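## Task

Take the culture plate labelled W06 out of the incubator and set it in out-nest O1, lying flat within the nest's locating guides, its well A1 at the nest corner marked A1, and its lid seated all the way down on it. All other plates and lids must be left as they were found, and the incubator door must finish closed and latched by its catch. Nothing may count on the robot to stay in place at the end; release the plate and pull the gripper away afterwards.

## Robot and tools

Robot: one four-axis SCARA-type plate mover. Its joints, base outward, are lift (prismatic, 0.000 to 0.550 m), shoulder (-2.000 to 2.000 rad), elbow (-2.800 to 2.800 rad) and wrist yaw (-12.566 to 12.566 rad), carrying a two-finger parallel gripper that always stays level and cannot tilt. Finger gap runs from 0.140 m (open) to 0.066 m (closed). Keep the elbow more than 0.4 rad away from 0, or the arm may fold and fault.

Frames: results use the scene frame, origin on the table top under the arm base, +z up, +y to the left when facing along +x. end_effector_position (metres) is the point midway between the rubber pads, 2 to 3 cm behind the fingertips; end_effector_quat_wxyz gives orientation. In the gripper's own axes the fingers point along +x and close along y. Printed positions can be slightly off, more so at long reach.

Task hints: a plate in the incubator shows its ID on its front. On a labelled item, well A1 sits at the labelled short end, in the corner opposite the labelled long side. The incubator door keeps swinging after being pushed; if it swings well beyond 90 degrees its outer face is out of reach for shutting it. Something may occasionally pull briefly on a held part.

execute_actions(actions): actions is a list of actions; each action is a table of 0 to 15 rows, one row per control step (1/30 s), and each action lasts 15 steps (0.5 s); a shorter table repeats its final row. An empty list only returns state and images. Each row is five numbers in [-1, 1]: dx, dy, dz, rz, opening. dx, dy, dz, rz are offsets, in the gripper's own axes, from the gripper's measured pose when that action began (for the first action of a call, the last pose reported in this scene). Every row refers to that same starting pose; rows do not add up. Scale: 1.0 equals 0.6 m of travel or 180 degrees of turn. Positive rz rotates from gripper +x toward +y. opening is absolute, not an offset: +1 fully open (0.140 m), -1 closed (0.066 m gap). Closing fully takes at least about 0.6 s. Each step the commanded pose is clipped to within 70 mm and 16 degrees of the measured pose, so a large offset may need several actions; after an action the arm only continues to the last clipped pose.

move(target, speed, blocking): target is one five-number row as above, an offset in gripper axes from the pose in the latest result that reports one, with absolute opening (sent when the move starts). The gripper follows a straight path lasting 0.5 to 10 s (cut off at 10 s), turning the short way round. speed is the top path speed in m/s, 0.002 to 0.5, default 0.25; turning is capped at twice that in rad/s. The path ignores obstacles, the hand can lag, wander, or overshoot the speed, especially with the arm nearly straight. Faster contact and targets set deeper past a contact press harder. With blocking=false the result returns after 0.5 s while motion continues; other moves and execute_actions are refused until a result shows it ended, so call wait or stop. The result adds a "move:" line: done (settled near target), off_target, moving, held (a check blocked the final step) or fault, plus limits: paced means the sent pose was clipped; held means a check blocked steps en route, after which the arm may jump much faster than speed. Distance from target is also reported.

wait(seconds): 0 to 10; lets the scene run holding the last command, returning early if a running move ends. stop(): brakes a running move (needs room, more when fast); fingers keep moving. zoom_image(camera, region): camera is one of cam_head_left, cam_head_right, cam_high, cam_low, cam_wrist (each 504x504); region is [x0, y0, x1, y1] in image pixels from the top-left, at most 504 by 504. finished_scene(scene): ends the current scene, given by its number, irreversibly, and reports success and the next task.

Result lines: Joint positions lists lift, shoulder, elbow, wrist yaw, then pad gap in metres. Hand target is the pose the controller is currently driving toward. "pose unreachable" means a clearance check altered or blocked the command. grip_measured is the finger opening on the command scale (readings may be off by about 1 mm, consistently within a scene). To hold something, command an opening below grip_measured: roughly 0.04 below for a firm grip, less for a gentler one; pads push up to about 18 N, more briefly on a fast close. Since offsets start from the measured pose, repeating a small offset against something rigid does not press harder, but against something yielding it does.

Faults and risks: if contact torque reaches a joint's load limit (lift 52.8 N, shoulder 7.92 N m, elbow 3.96 N m, wrist yaw 1.32 N m, held weight included) the arm halts for 10 s and the rest of the call is skipped. Holding loads heats motors: MOTOR HOT appears from 85 °C, and at 100 °C an OVER-TEMPERATURE FAULT brakes the arm until it cools. Avoid drops, slips, slams, hard impacts and heavy pushes, and never knock or place anything off the table, which ends the scene. Camera calibration (intrinsics K, distortion D, T_world_to_cam) is provided per camera and may be a few degrees and millimetres off.

Each tool is called as name(argument=value, ...) on one line, values as JSON.

## Session

execute_actions(actions=[])

Scene clock: 0.00 s.
end_effector_position=(+0.3943, -0.1321, +0.4826) grip_measured=+0.99 end_effector_quat_wxyz=(-0.233, -0.000, -0.000, +0.972)
Joint positions: [ 0.478 -0.946 -1.474 -0.25   0.14 ]
Hand target: +0.394, -0.132, +0.483; -0.233, -0.000, -0.000, +0.972

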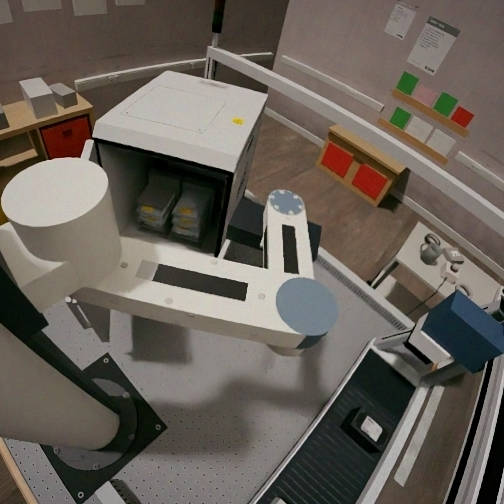

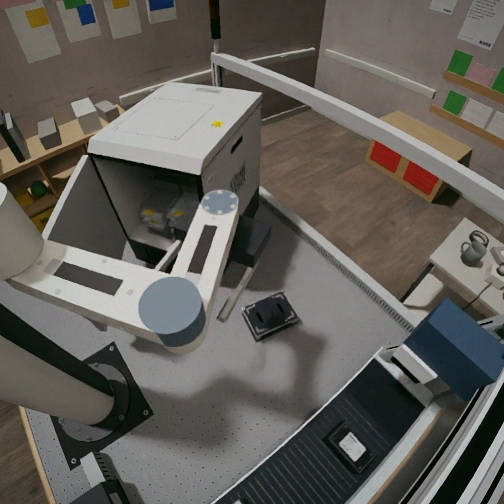

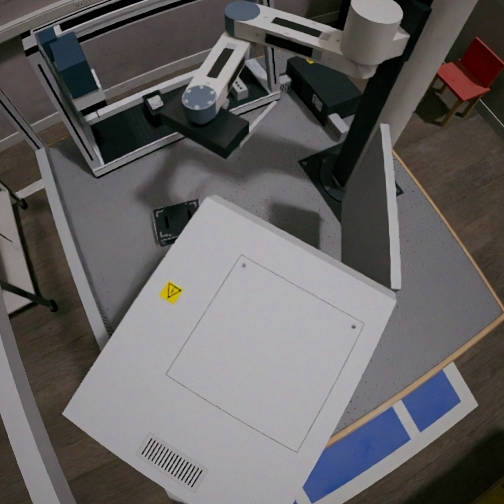

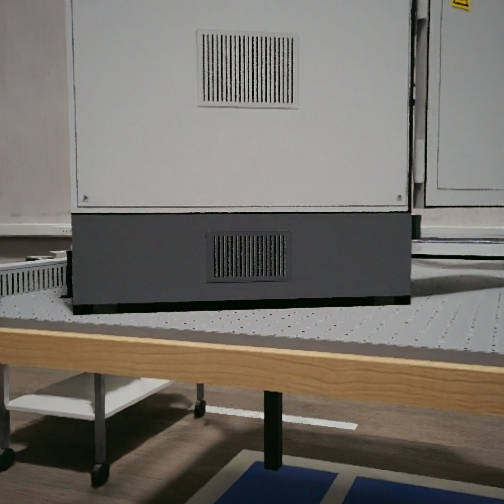

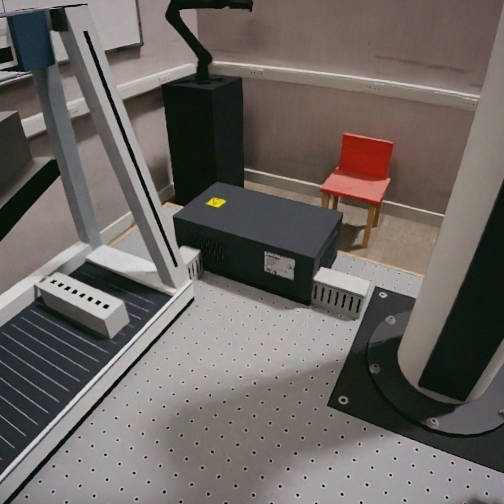

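zoom_image(camera="cam_head_left", region=[80, 120, 260, 270])

Region (80, 120, 260, 270) of cam_head_left's 504x504 image, scaled by 2.800, with more detail than that image has.

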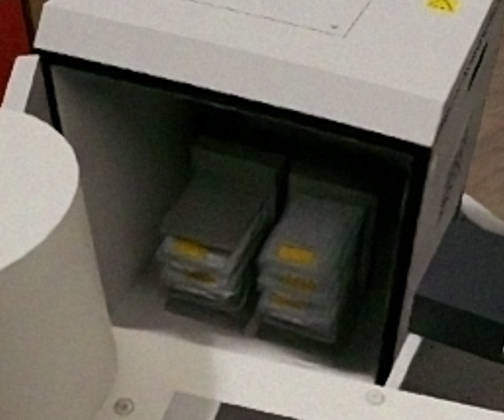

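move(target=[-0.31, -0.515, -0.22, -0.96, 1])

Scene clock: 6.83 s.
end_effector_position=(+0.4196, +0.2277, +0.3506) grip_measured=+0.99 end_effector_quat_wxyz=(+0.956, -0.000, -0.000, +0.294)
Joint positions: [ 0.346 -0.142 -0.762 -4.782  0.14 ]
Hand target: +0.420, +0.228, +0.351; +0.956, -0.000, -0.000, +0.294
Off the commanded pose: 0.000 m, 0 deg.
move: done
camera_calibration (this result's frames):
cam_wrist: T_world_to_cam=[[0.565632, -0.824658, -0.000378042, -0.0394903], [-0.495018, -0.339166, -0.799952, 0.552619], [0.659559, 0.452666, -0.600063, -0.073787], [0, 0, 0, 1]] pos_world=[0.34456, 0.188264, 0.397777]

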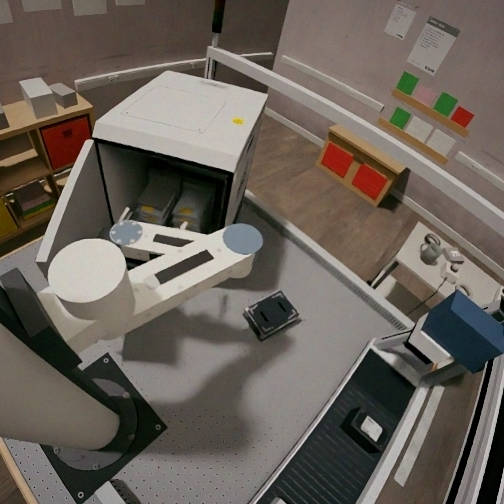

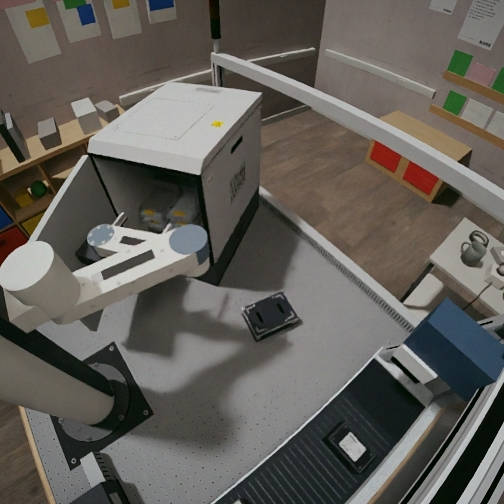

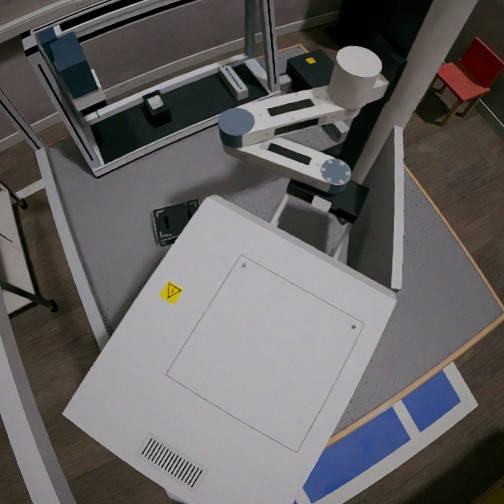

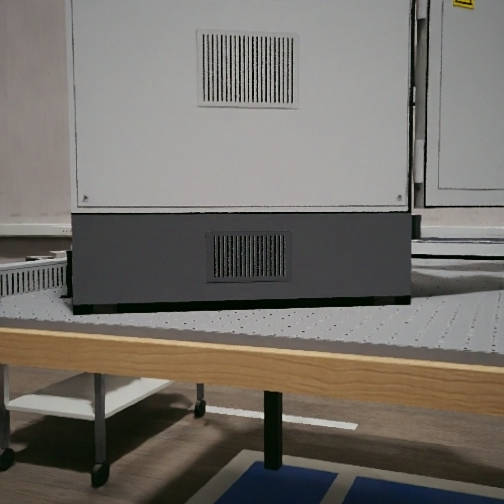

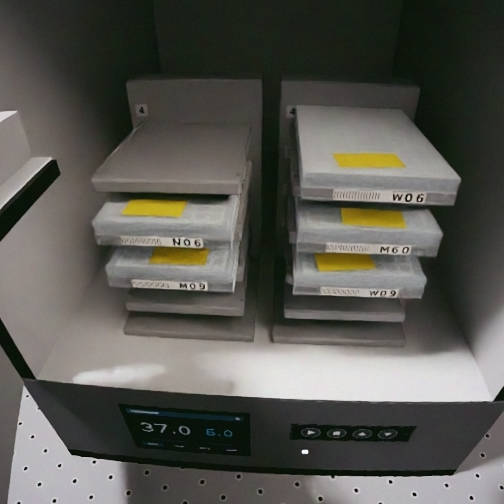

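move(target=[0.03, -0.097, -0.07, 0, 1])

Scene clock: 7.73 s.
end_effector_position=(+0.4674, +0.1896, +0.3085) grip_measured=+0.99 end_effector_quat_wxyz=(+0.956, -0.000, -0.000, +0.294)
Joint positions: [ 0.304 -0.427 -0.811 -4.449  0.14 ]
Hand target: +0.467, +0.190, +0.309; +0.956, -0.000, -0.000, +0.294
Off the commanded pose: 0.000 m, 0 deg.
move: done
camera_calibration (this result's frames):
cam_wrist: T_world_to_cam=[[0.56504, -0.825063, -0.000378042, -0.0975897], [-0.495261, -0.33881, -0.799952, 0.529732], [0.659883, 0.452193, -0.600063, -0.113337], [0, 0, 0, 1]] pos_world=[0.392287, 0.150211, 0.355714]

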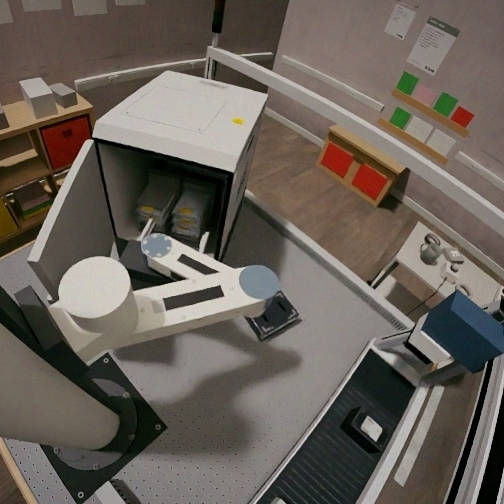

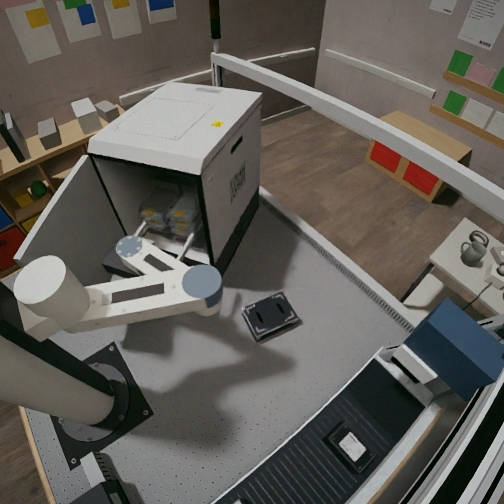

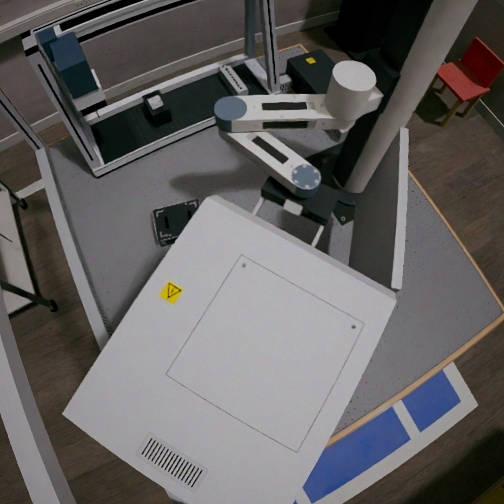

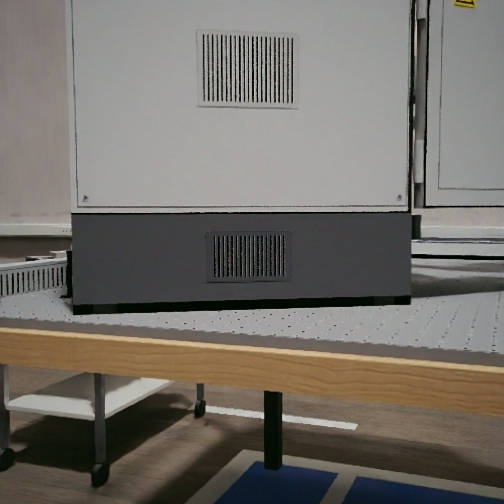

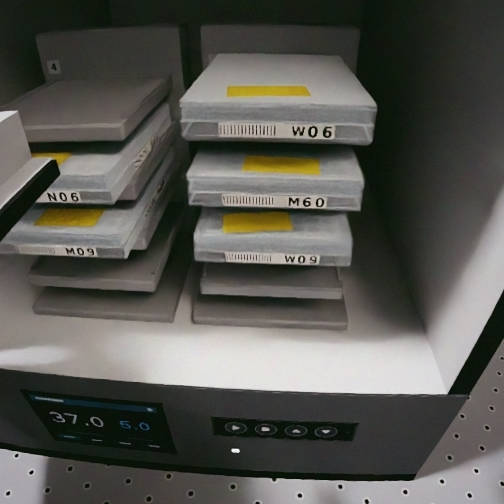

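move(target=[0.22, 0, -0.01, 0, 0.5], speed=0.1)

move(target=[0, 0, 0, 0, -0.55])

Scene clock: 10.03 s.
end_effector_position=(+0.5766, +0.2637, +0.3026) grip_measured=+0.50 end_effector_quat_wxyz=(+0.956, -0.000, -0.000, +0.294)
Joint positions: [ 0.298 -0.196 -1.421 -4.07   0.122]
Hand target: +0.577, +0.264, +0.303; +0.956, -0.000, -0.000, +0.294
Off the commanded pose: 0.000 m, 0 deg.
move: done
camera_calibration (this result's frames):
cam_wrist: T_world_to_cam=[[0.564681, -0.825309, -0.000378042, -0.0978568], [-0.495408, -0.338595, -0.799952, 0.604219], [0.66008, 0.451906, -0.600063, -0.222558], [0, 0, 0, 1]] pos_world=[0.501499, 0.224399, 0.34976]

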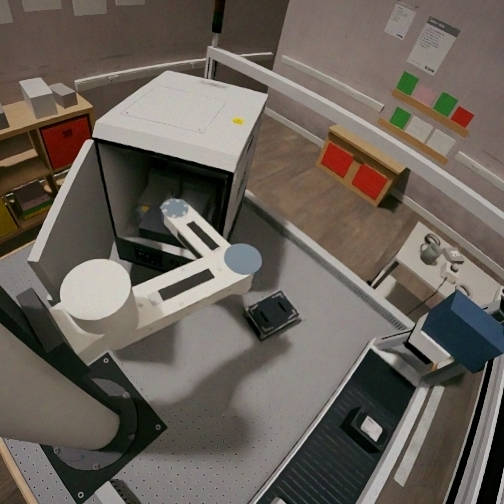

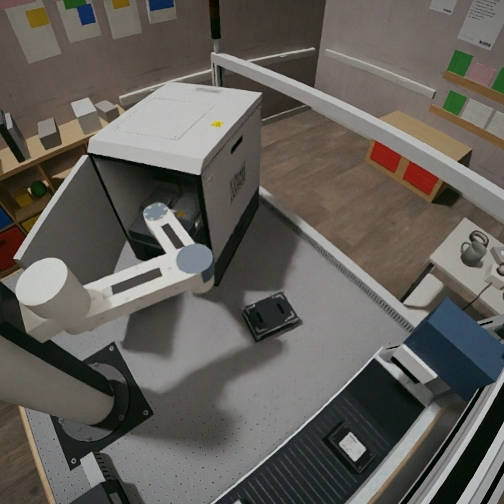

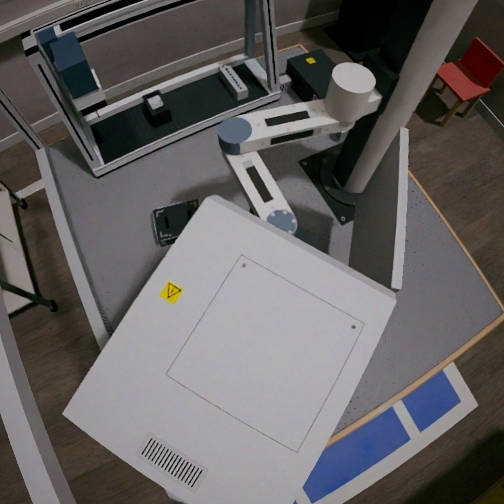

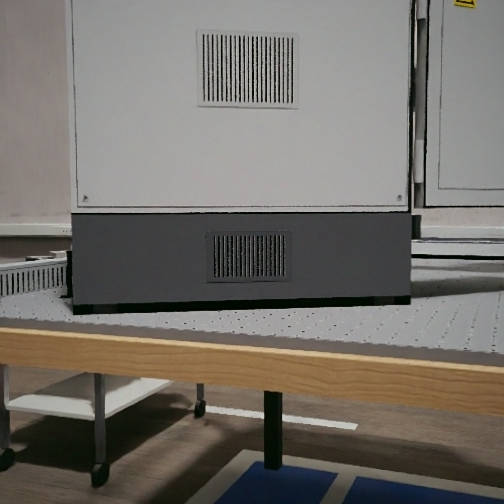

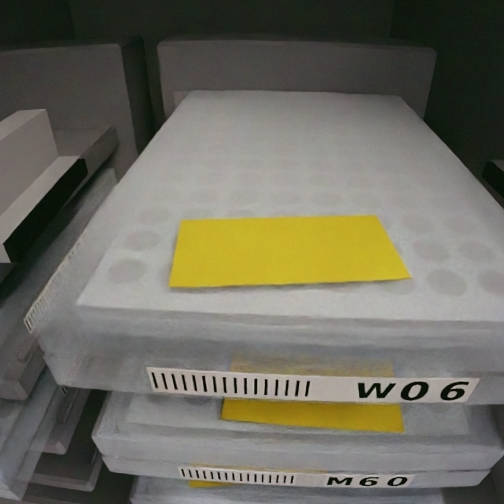

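Scene clock: 10.57 s.
end_effector_position=(+0.5772, +0.2631, +0.3026) grip_measured=-0.48 end_effector_quat_wxyz=(+0.957, -0.000, -0.000, +0.292)
Joint positions: [ 0.298 -0.197 -1.422 -4.073  0.085]
Hand target: +0.577, +0.264, +0.303; +0.956, -0.000, -0.000, +0.294
Off the commanded pose: 0.001 m, 0 deg.
move: done
camera_calibration (this result's frames):
cam_wrist: T_world_to_cam=[[0.561241, -0.827652, -0.000378042, -0.0961523], [-0.496814, -0.33653, -0.799952, 0.604581], [0.661955, 0.449154, -0.600063, -0.223042], [0, 0, 0, 1]] pos_world=[0.501973, 0.224059, 0.34976]

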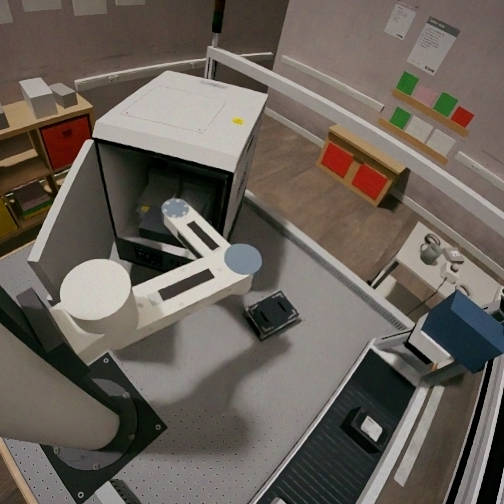

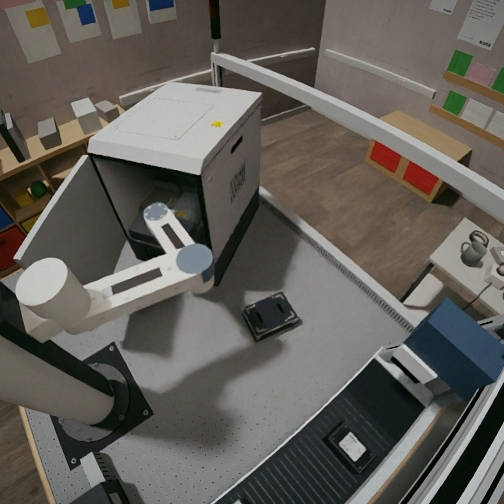

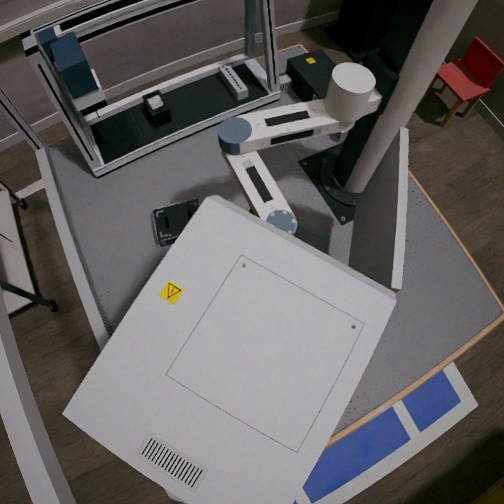

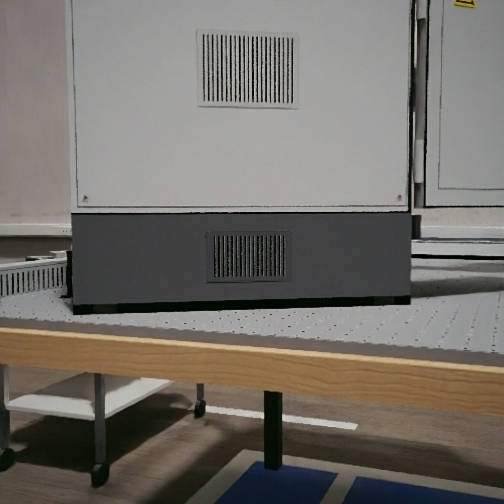

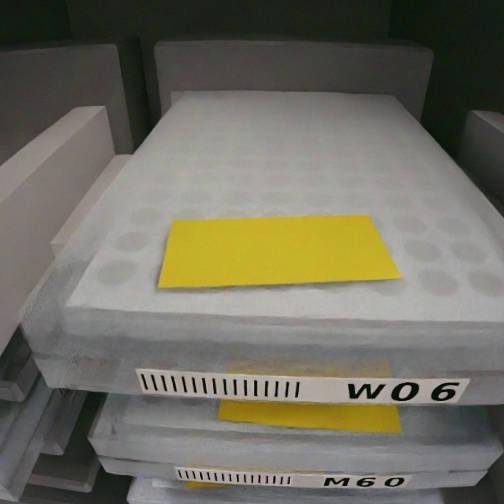

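move(target=[0, 0, 0.015, 0, -0.55], speed=0.05)

move(target=[-0.25, 0, 0, 0, -0.55], speed=0.15)

zoom_image(camera="cam_head_right", region=[220, 270, 320, 360])

Scene clock: 11.40 s.
end_effector_position=(+0.5774, +0.2629, +0.3116) grip_measured=-0.48 end_effector_quat_wxyz=(+0.957, -0.000, -0.000, +0.291)
Joint positions: [ 0.307 -0.197 -1.422 -4.073  0.085]
Hand target: +0.577, +0.263, +0.312; +0.957, -0.000, -0.000, +0.292
Off the commanded pose: 0.000 m, 0 deg.
move: done
camera_calibration (this result's frames):
cam_wrist: T_world_to_cam=[[0.56075, -0.827985, -0.000378042, -0.0959494], [-0.497013, -0.336235, -0.799952, 0.61182], [0.662222, 0.448761, -0.600063, -0.217708], [0, 0, 0, 1]] pos_world=[0.502057, 0.22397, 0.358752]

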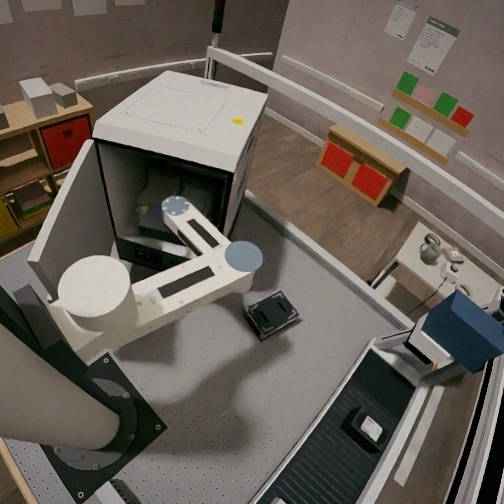

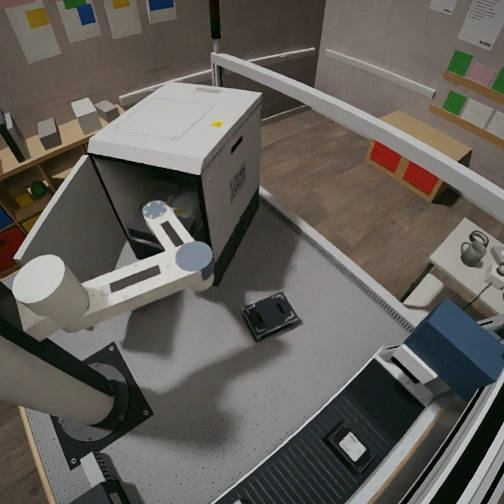

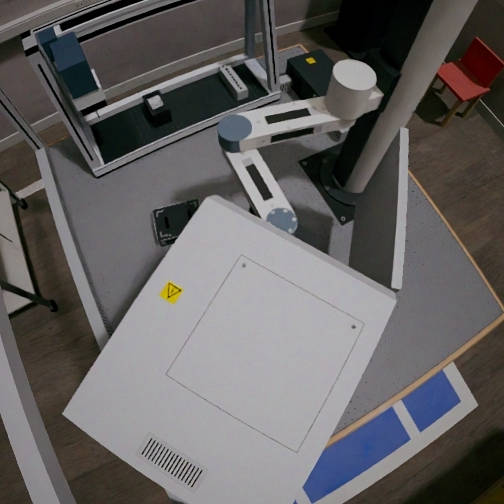

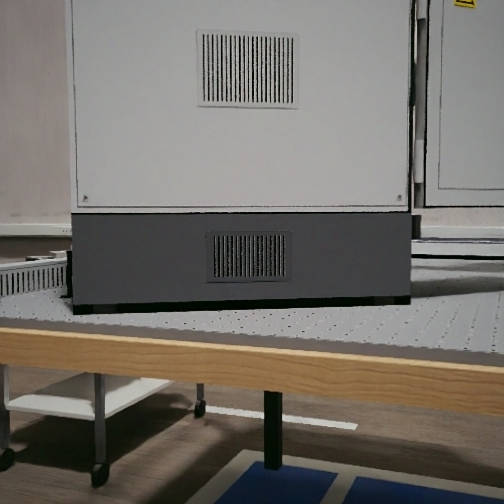

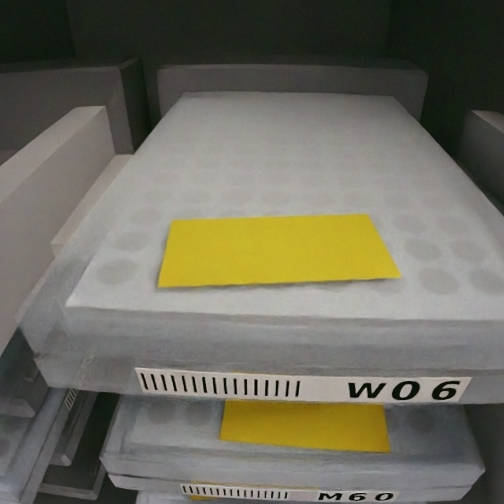

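Scene clock: 12.70 s.
end_effector_position=(+0.4528, +0.1793, +0.3116) grip_measured=-0.48 end_effector_quat_wxyz=(+0.957, -0.000, -0.000, +0.291)
Joint positions: [ 0.307 -0.446 -0.736 -4.51   0.085]
Hand target: +0.453, +0.179, +0.312; +0.957, -0.000, -0.000, +0.291
Off the commanded pose: 0.000 m, 0 deg.
move: done
camera_calibration (this result's frames):
cam_wrist: T_world_to_cam=[[0.561059, -0.827776, -0.000378042, -0.0955619], [-0.496887, -0.336421, -0.799952, 0.521762], [0.662054, 0.449009, -0.600063, -0.0976641], [0, 0, 0, 1]] pos_world=[0.377532, 0.14028, 0.358744]

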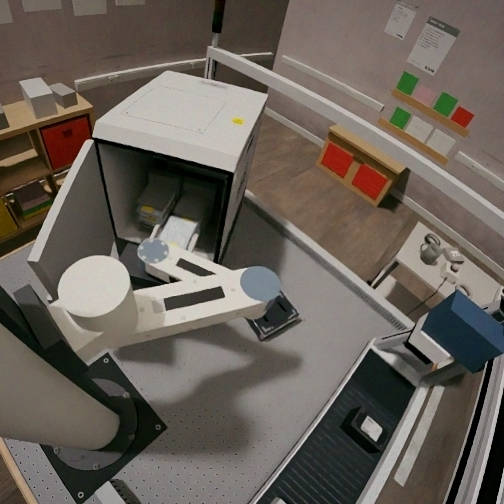

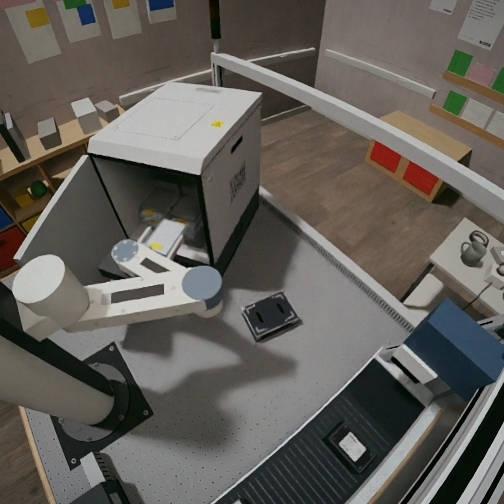

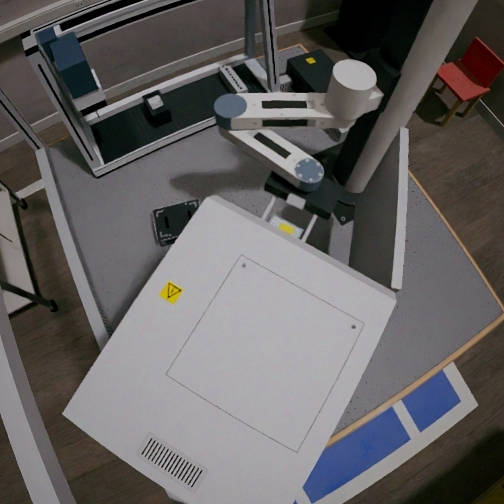

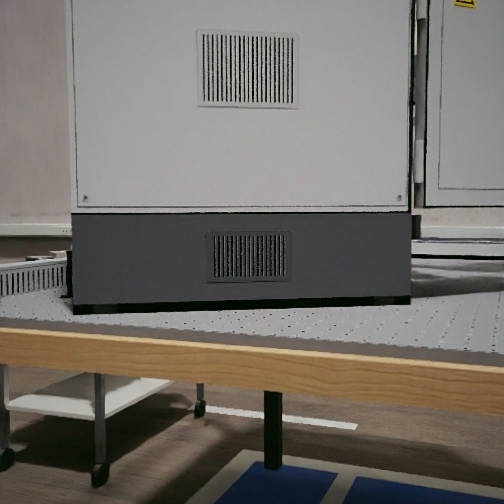

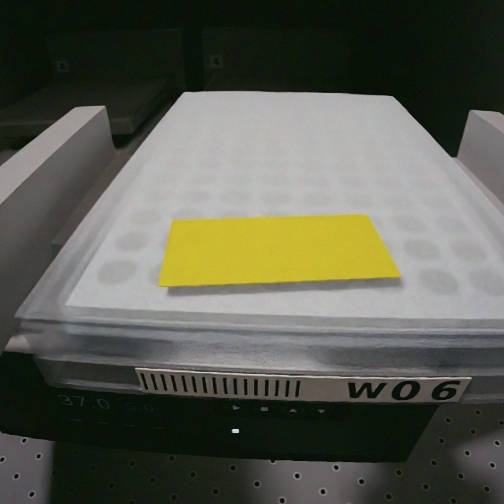

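Region (220, 270, 320, 360) of cam_head_right's 504x504 image, scaled by 5.040, with more detail than that image has; it fills the top 454 rows of this view, and the rest is white.

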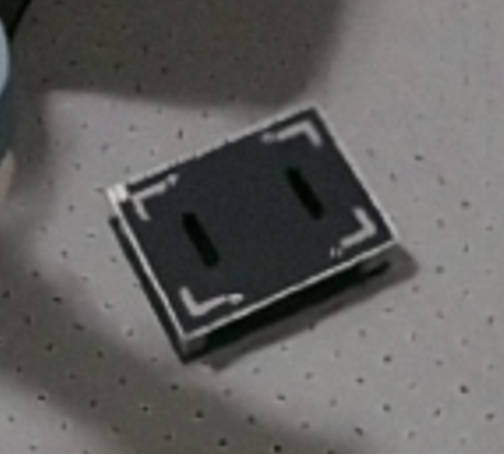

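zoom_image(camera="cam_high", region=[140, 180, 220, 260])

Region (140, 180, 220, 260) of cam_high's 504x504 image, scaled by 6.300, with more detail than that image has.

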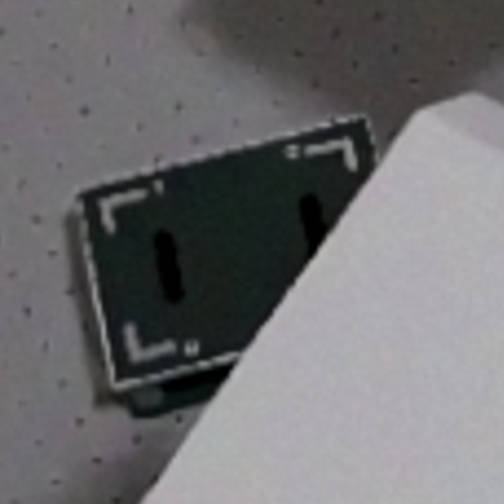

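move(target=[0.005, -0.583, -0.4, -0.26, -0.55], speed=0.3)

Scene clock: 23.57 s.
end_effector_position=(+0.4853, +0.1311, +0.2634) grip_measured=-0.49 end_effector_quat_wxyz=(+0.969, -0.000, -0.000, +0.247)
Joint positions: [ 0.258 -0.669 -0.767 -4.348  0.085]
Hand target: +0.486, +0.131, +0.263; +0.969, -0.000, -0.000, +0.245
Off the commanded pose: 0.349 m, 41 deg.
TORQUE FAULT: the external load on joint 4 (wrist yaw) reached its load limit, and the arm stopped for 10 seconds. That time counts as 20 of the actions that you can send in this scene. The arm's remaining commands of this call were not run. The arm holds where it stopped, with its grip as last carried out, and accepts commands again: back off and push less far. The arm stops again, at the same cost, whenever a joint's load reaches its limit.
move: fault
camera_calibration (this result's frames):
cam_wrist: T_world_to_cam=[[0.482142, -0.876093, -0.000378042, -0.109017], [-0.525857, -0.289051, -0.799952, 0.491041], [0.700724, 0.385889, -0.600063, -0.136978], [0, 0, 0, 1]] pos_world=[0.406763, 0.0992853, 0.310573]

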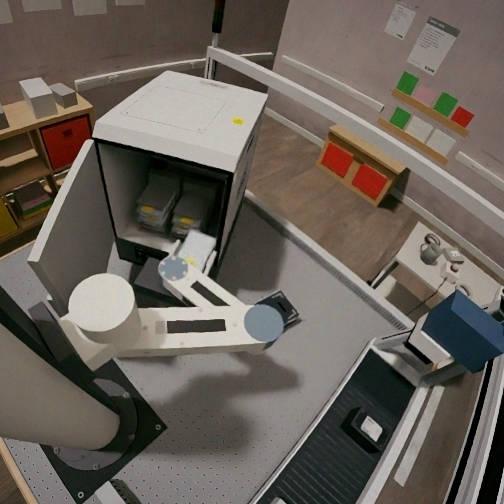

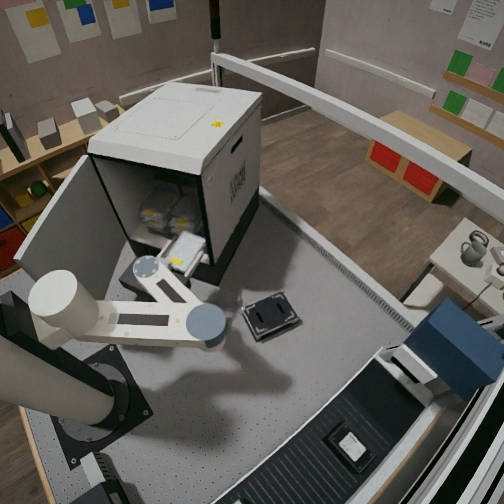

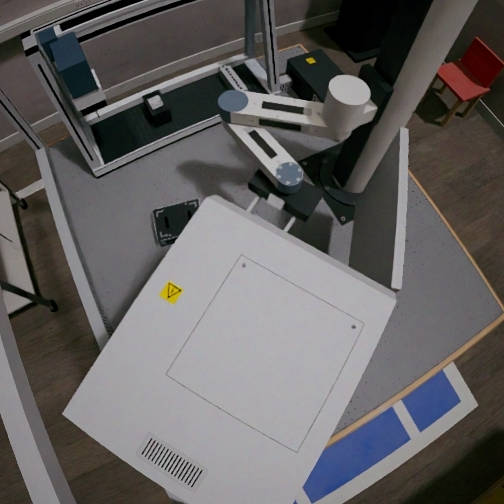

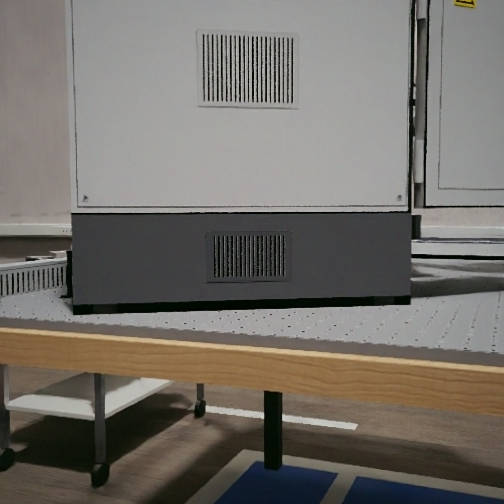

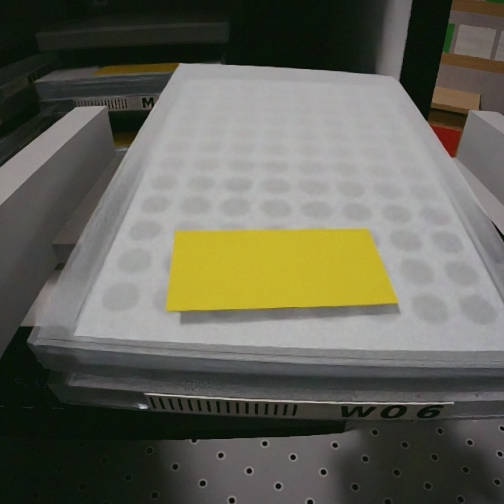

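move(target=[-0.1, 0, 0, 0, -0.55], speed=0.1)

move(target=[0.0, -0.25, 0, -0.33, -0.55], speed=0.2)

Scene clock: 24.63 s.
end_effector_position=(+0.4326, +0.1024, +0.2634) grip_measured=-0.49 end_effector_quat_wxyz=(+0.969, -0.000, -0.000, +0.247)
Joint positions: [ 0.258 -0.772 -0.52  -4.491  0.085]
Hand target: +0.433, +0.102, +0.263; +0.969, -0.000, -0.000, +0.247
Off the commanded pose: 0.000 m, 0 deg.
move: done
camera_calibration (this result's frames):
cam_wrist: T_world_to_cam=[[0.482492, -0.8759, -0.000378042, -0.108924], [-0.525742, -0.289261, -0.799952, 0.454986], [0.700569, 0.38617, -0.600063, -0.0889174], [0, 0, 0, 1]] pos_world=[0.354053, 0.0705405, 0.31057]

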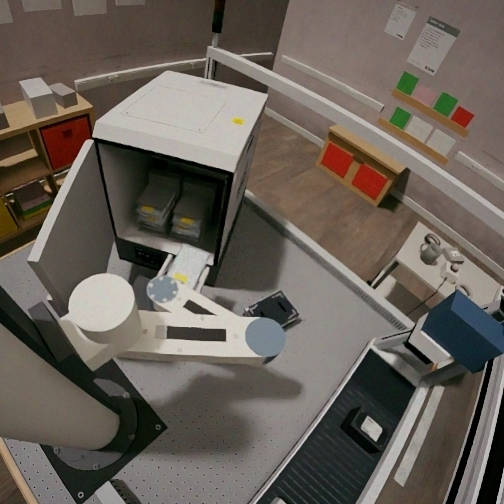

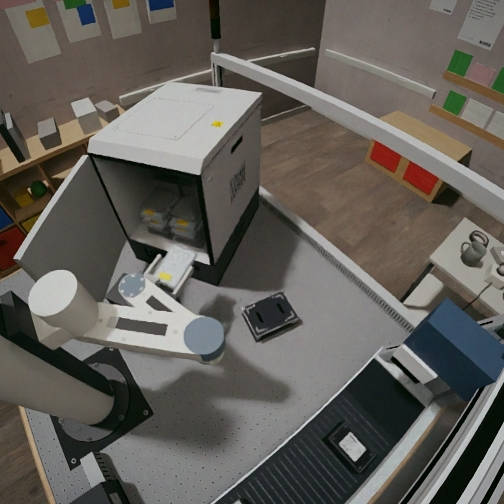

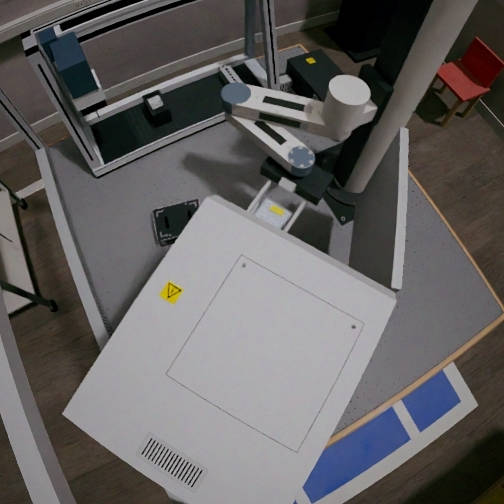

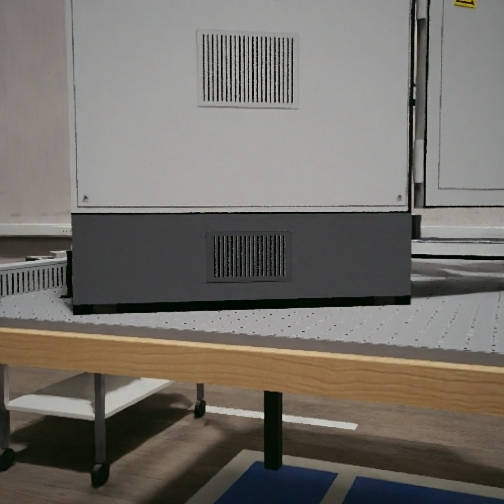

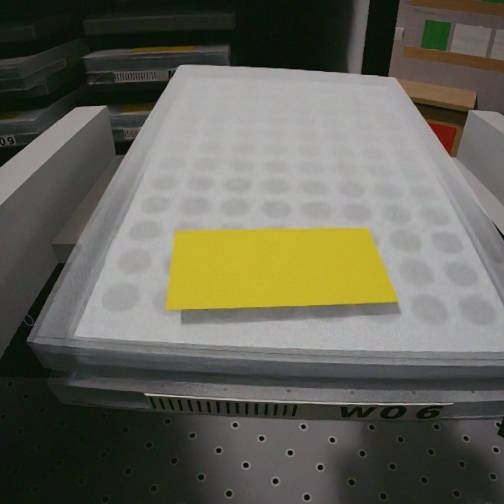

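Scene clock: 27.53 s.
end_effector_position=(+0.5045, -0.0292, +0.2634) grip_measured=-0.49 end_effector_quat_wxyz=(+0.964, -0.000, -0.000, -0.265)
Joint positions: [ 0.258 -0.782 -0.833 -5.206  0.085]
Hand target: +0.504, -0.029, +0.263; +0.964, -0.000, -0.000, -0.265
Off the commanded pose: 0.000 m, 0 deg.
move: done
camera_calibration (this result's frames):
cam_wrist: T_world_to_cam=[[-0.508185, -0.861248, -0.000378042, 0.241334], [-0.51665, 0.305204, -0.799952, 0.46745], [0.689073, -0.406328, -0.600063, -0.105754], [0, 0, 0, 1]] pos_world=[0.437022, 0.0222103, 0.31057]

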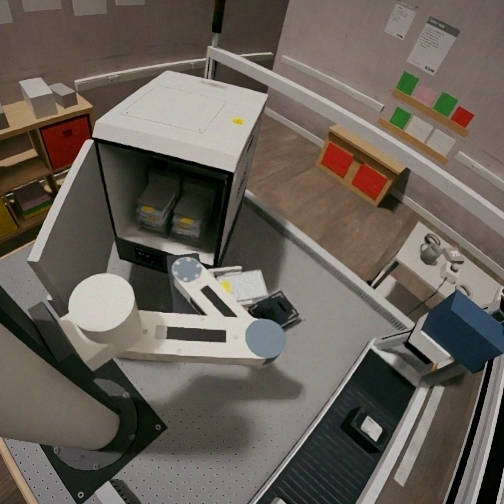

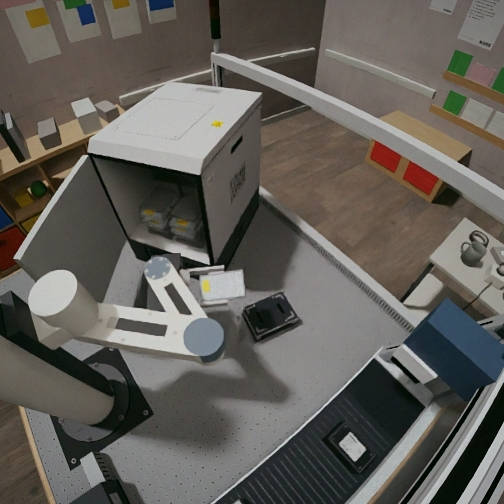

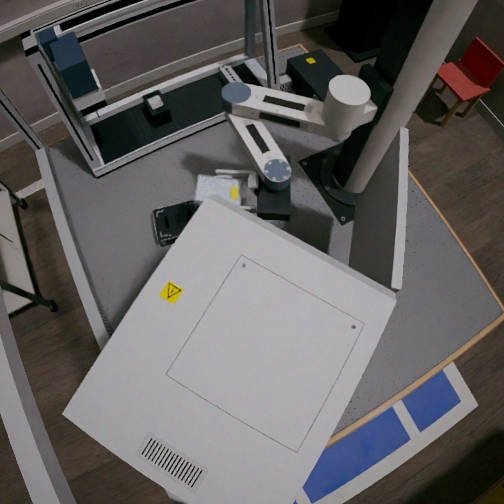

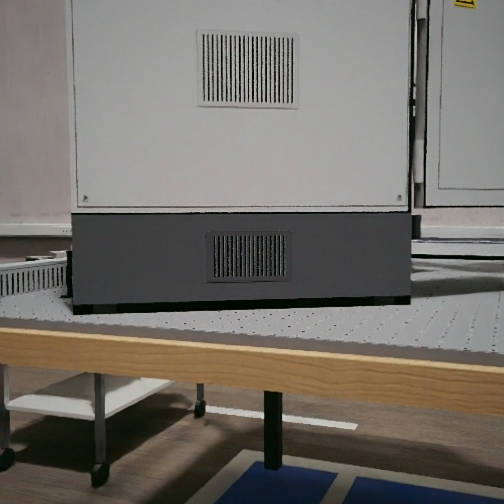

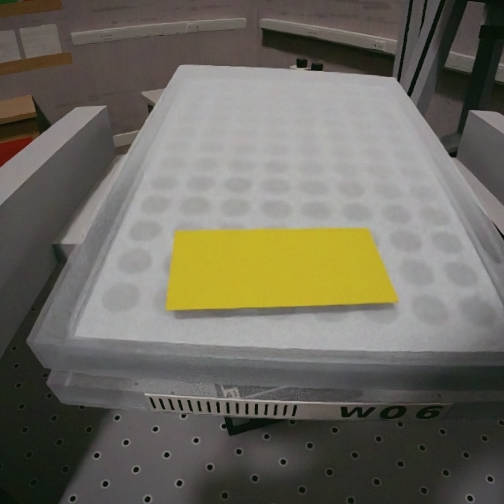

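move(target=[0.277, 0.008, -0.32, 0.098, -0.55], speed=0.25)

zoom_image(camera="cam_head_right", region=[200, 250, 340, 370])

Scene clock: 29.03 s.
end_effector_position=(+0.6493, -0.1117, +0.0718) grip_measured=-0.49 end_effector_quat_wxyz=(+0.993, -0.000, -0.000, -0.119)
Joint positions: [ 0.067 -0.985 -1.456 -4.079  0.085]
Hand target: +0.650, -0.110, +0.071; +0.993, -0.000, -0.000, -0.114
Off the commanded pose: 0.002 m, 0 deg.
move: done
camera_calibration (this result's frames):
cam_wrist: T_world_to_cam=[[-0.231427, -0.972852, -0.000378042, 0.0516131], [-0.583703, 0.139165, -0.799952, 0.439237], [0.778288, -0.18491, -0.600063, -0.387255], [0, 0, 0, 1]] pos_world=[0.569725, -0.0825218, 0.119011]

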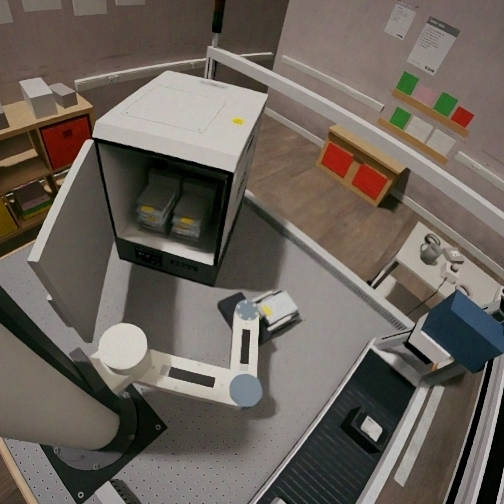

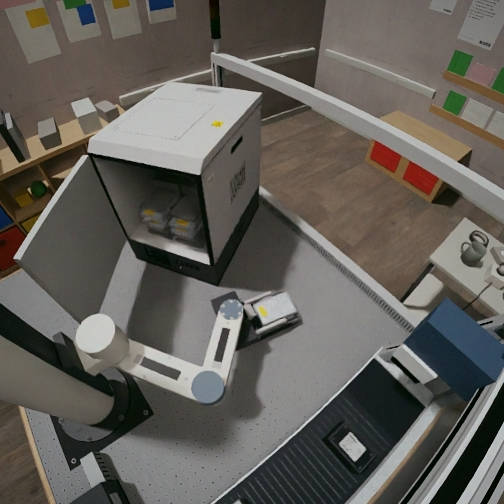

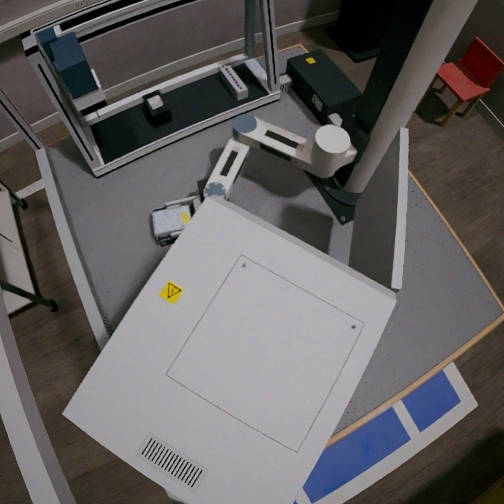

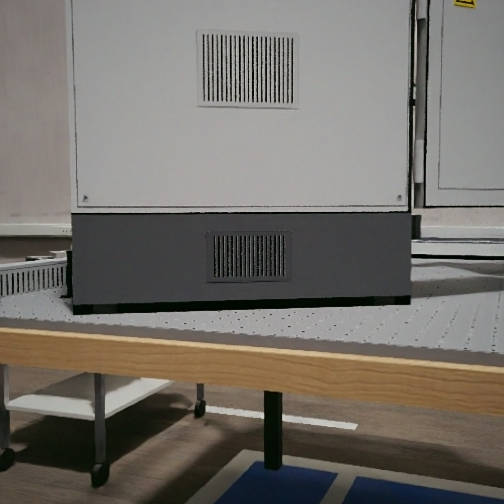

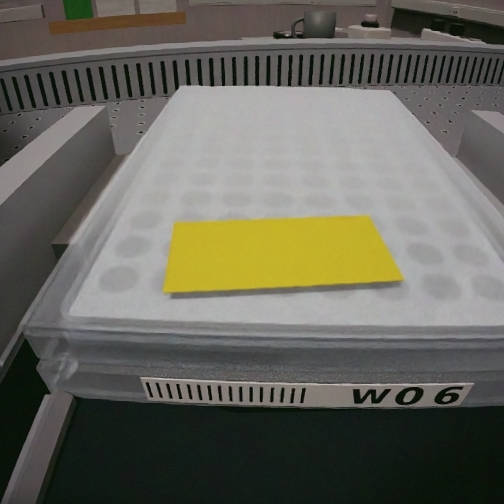

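Region (200, 250, 340, 370) of cam_head_right's 504x504 image, scaled by 3.600, with more detail than that image has; it fills the top 432 rows of this view, and the rest is white.

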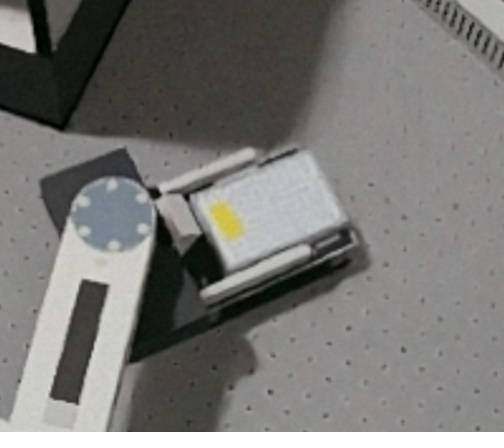

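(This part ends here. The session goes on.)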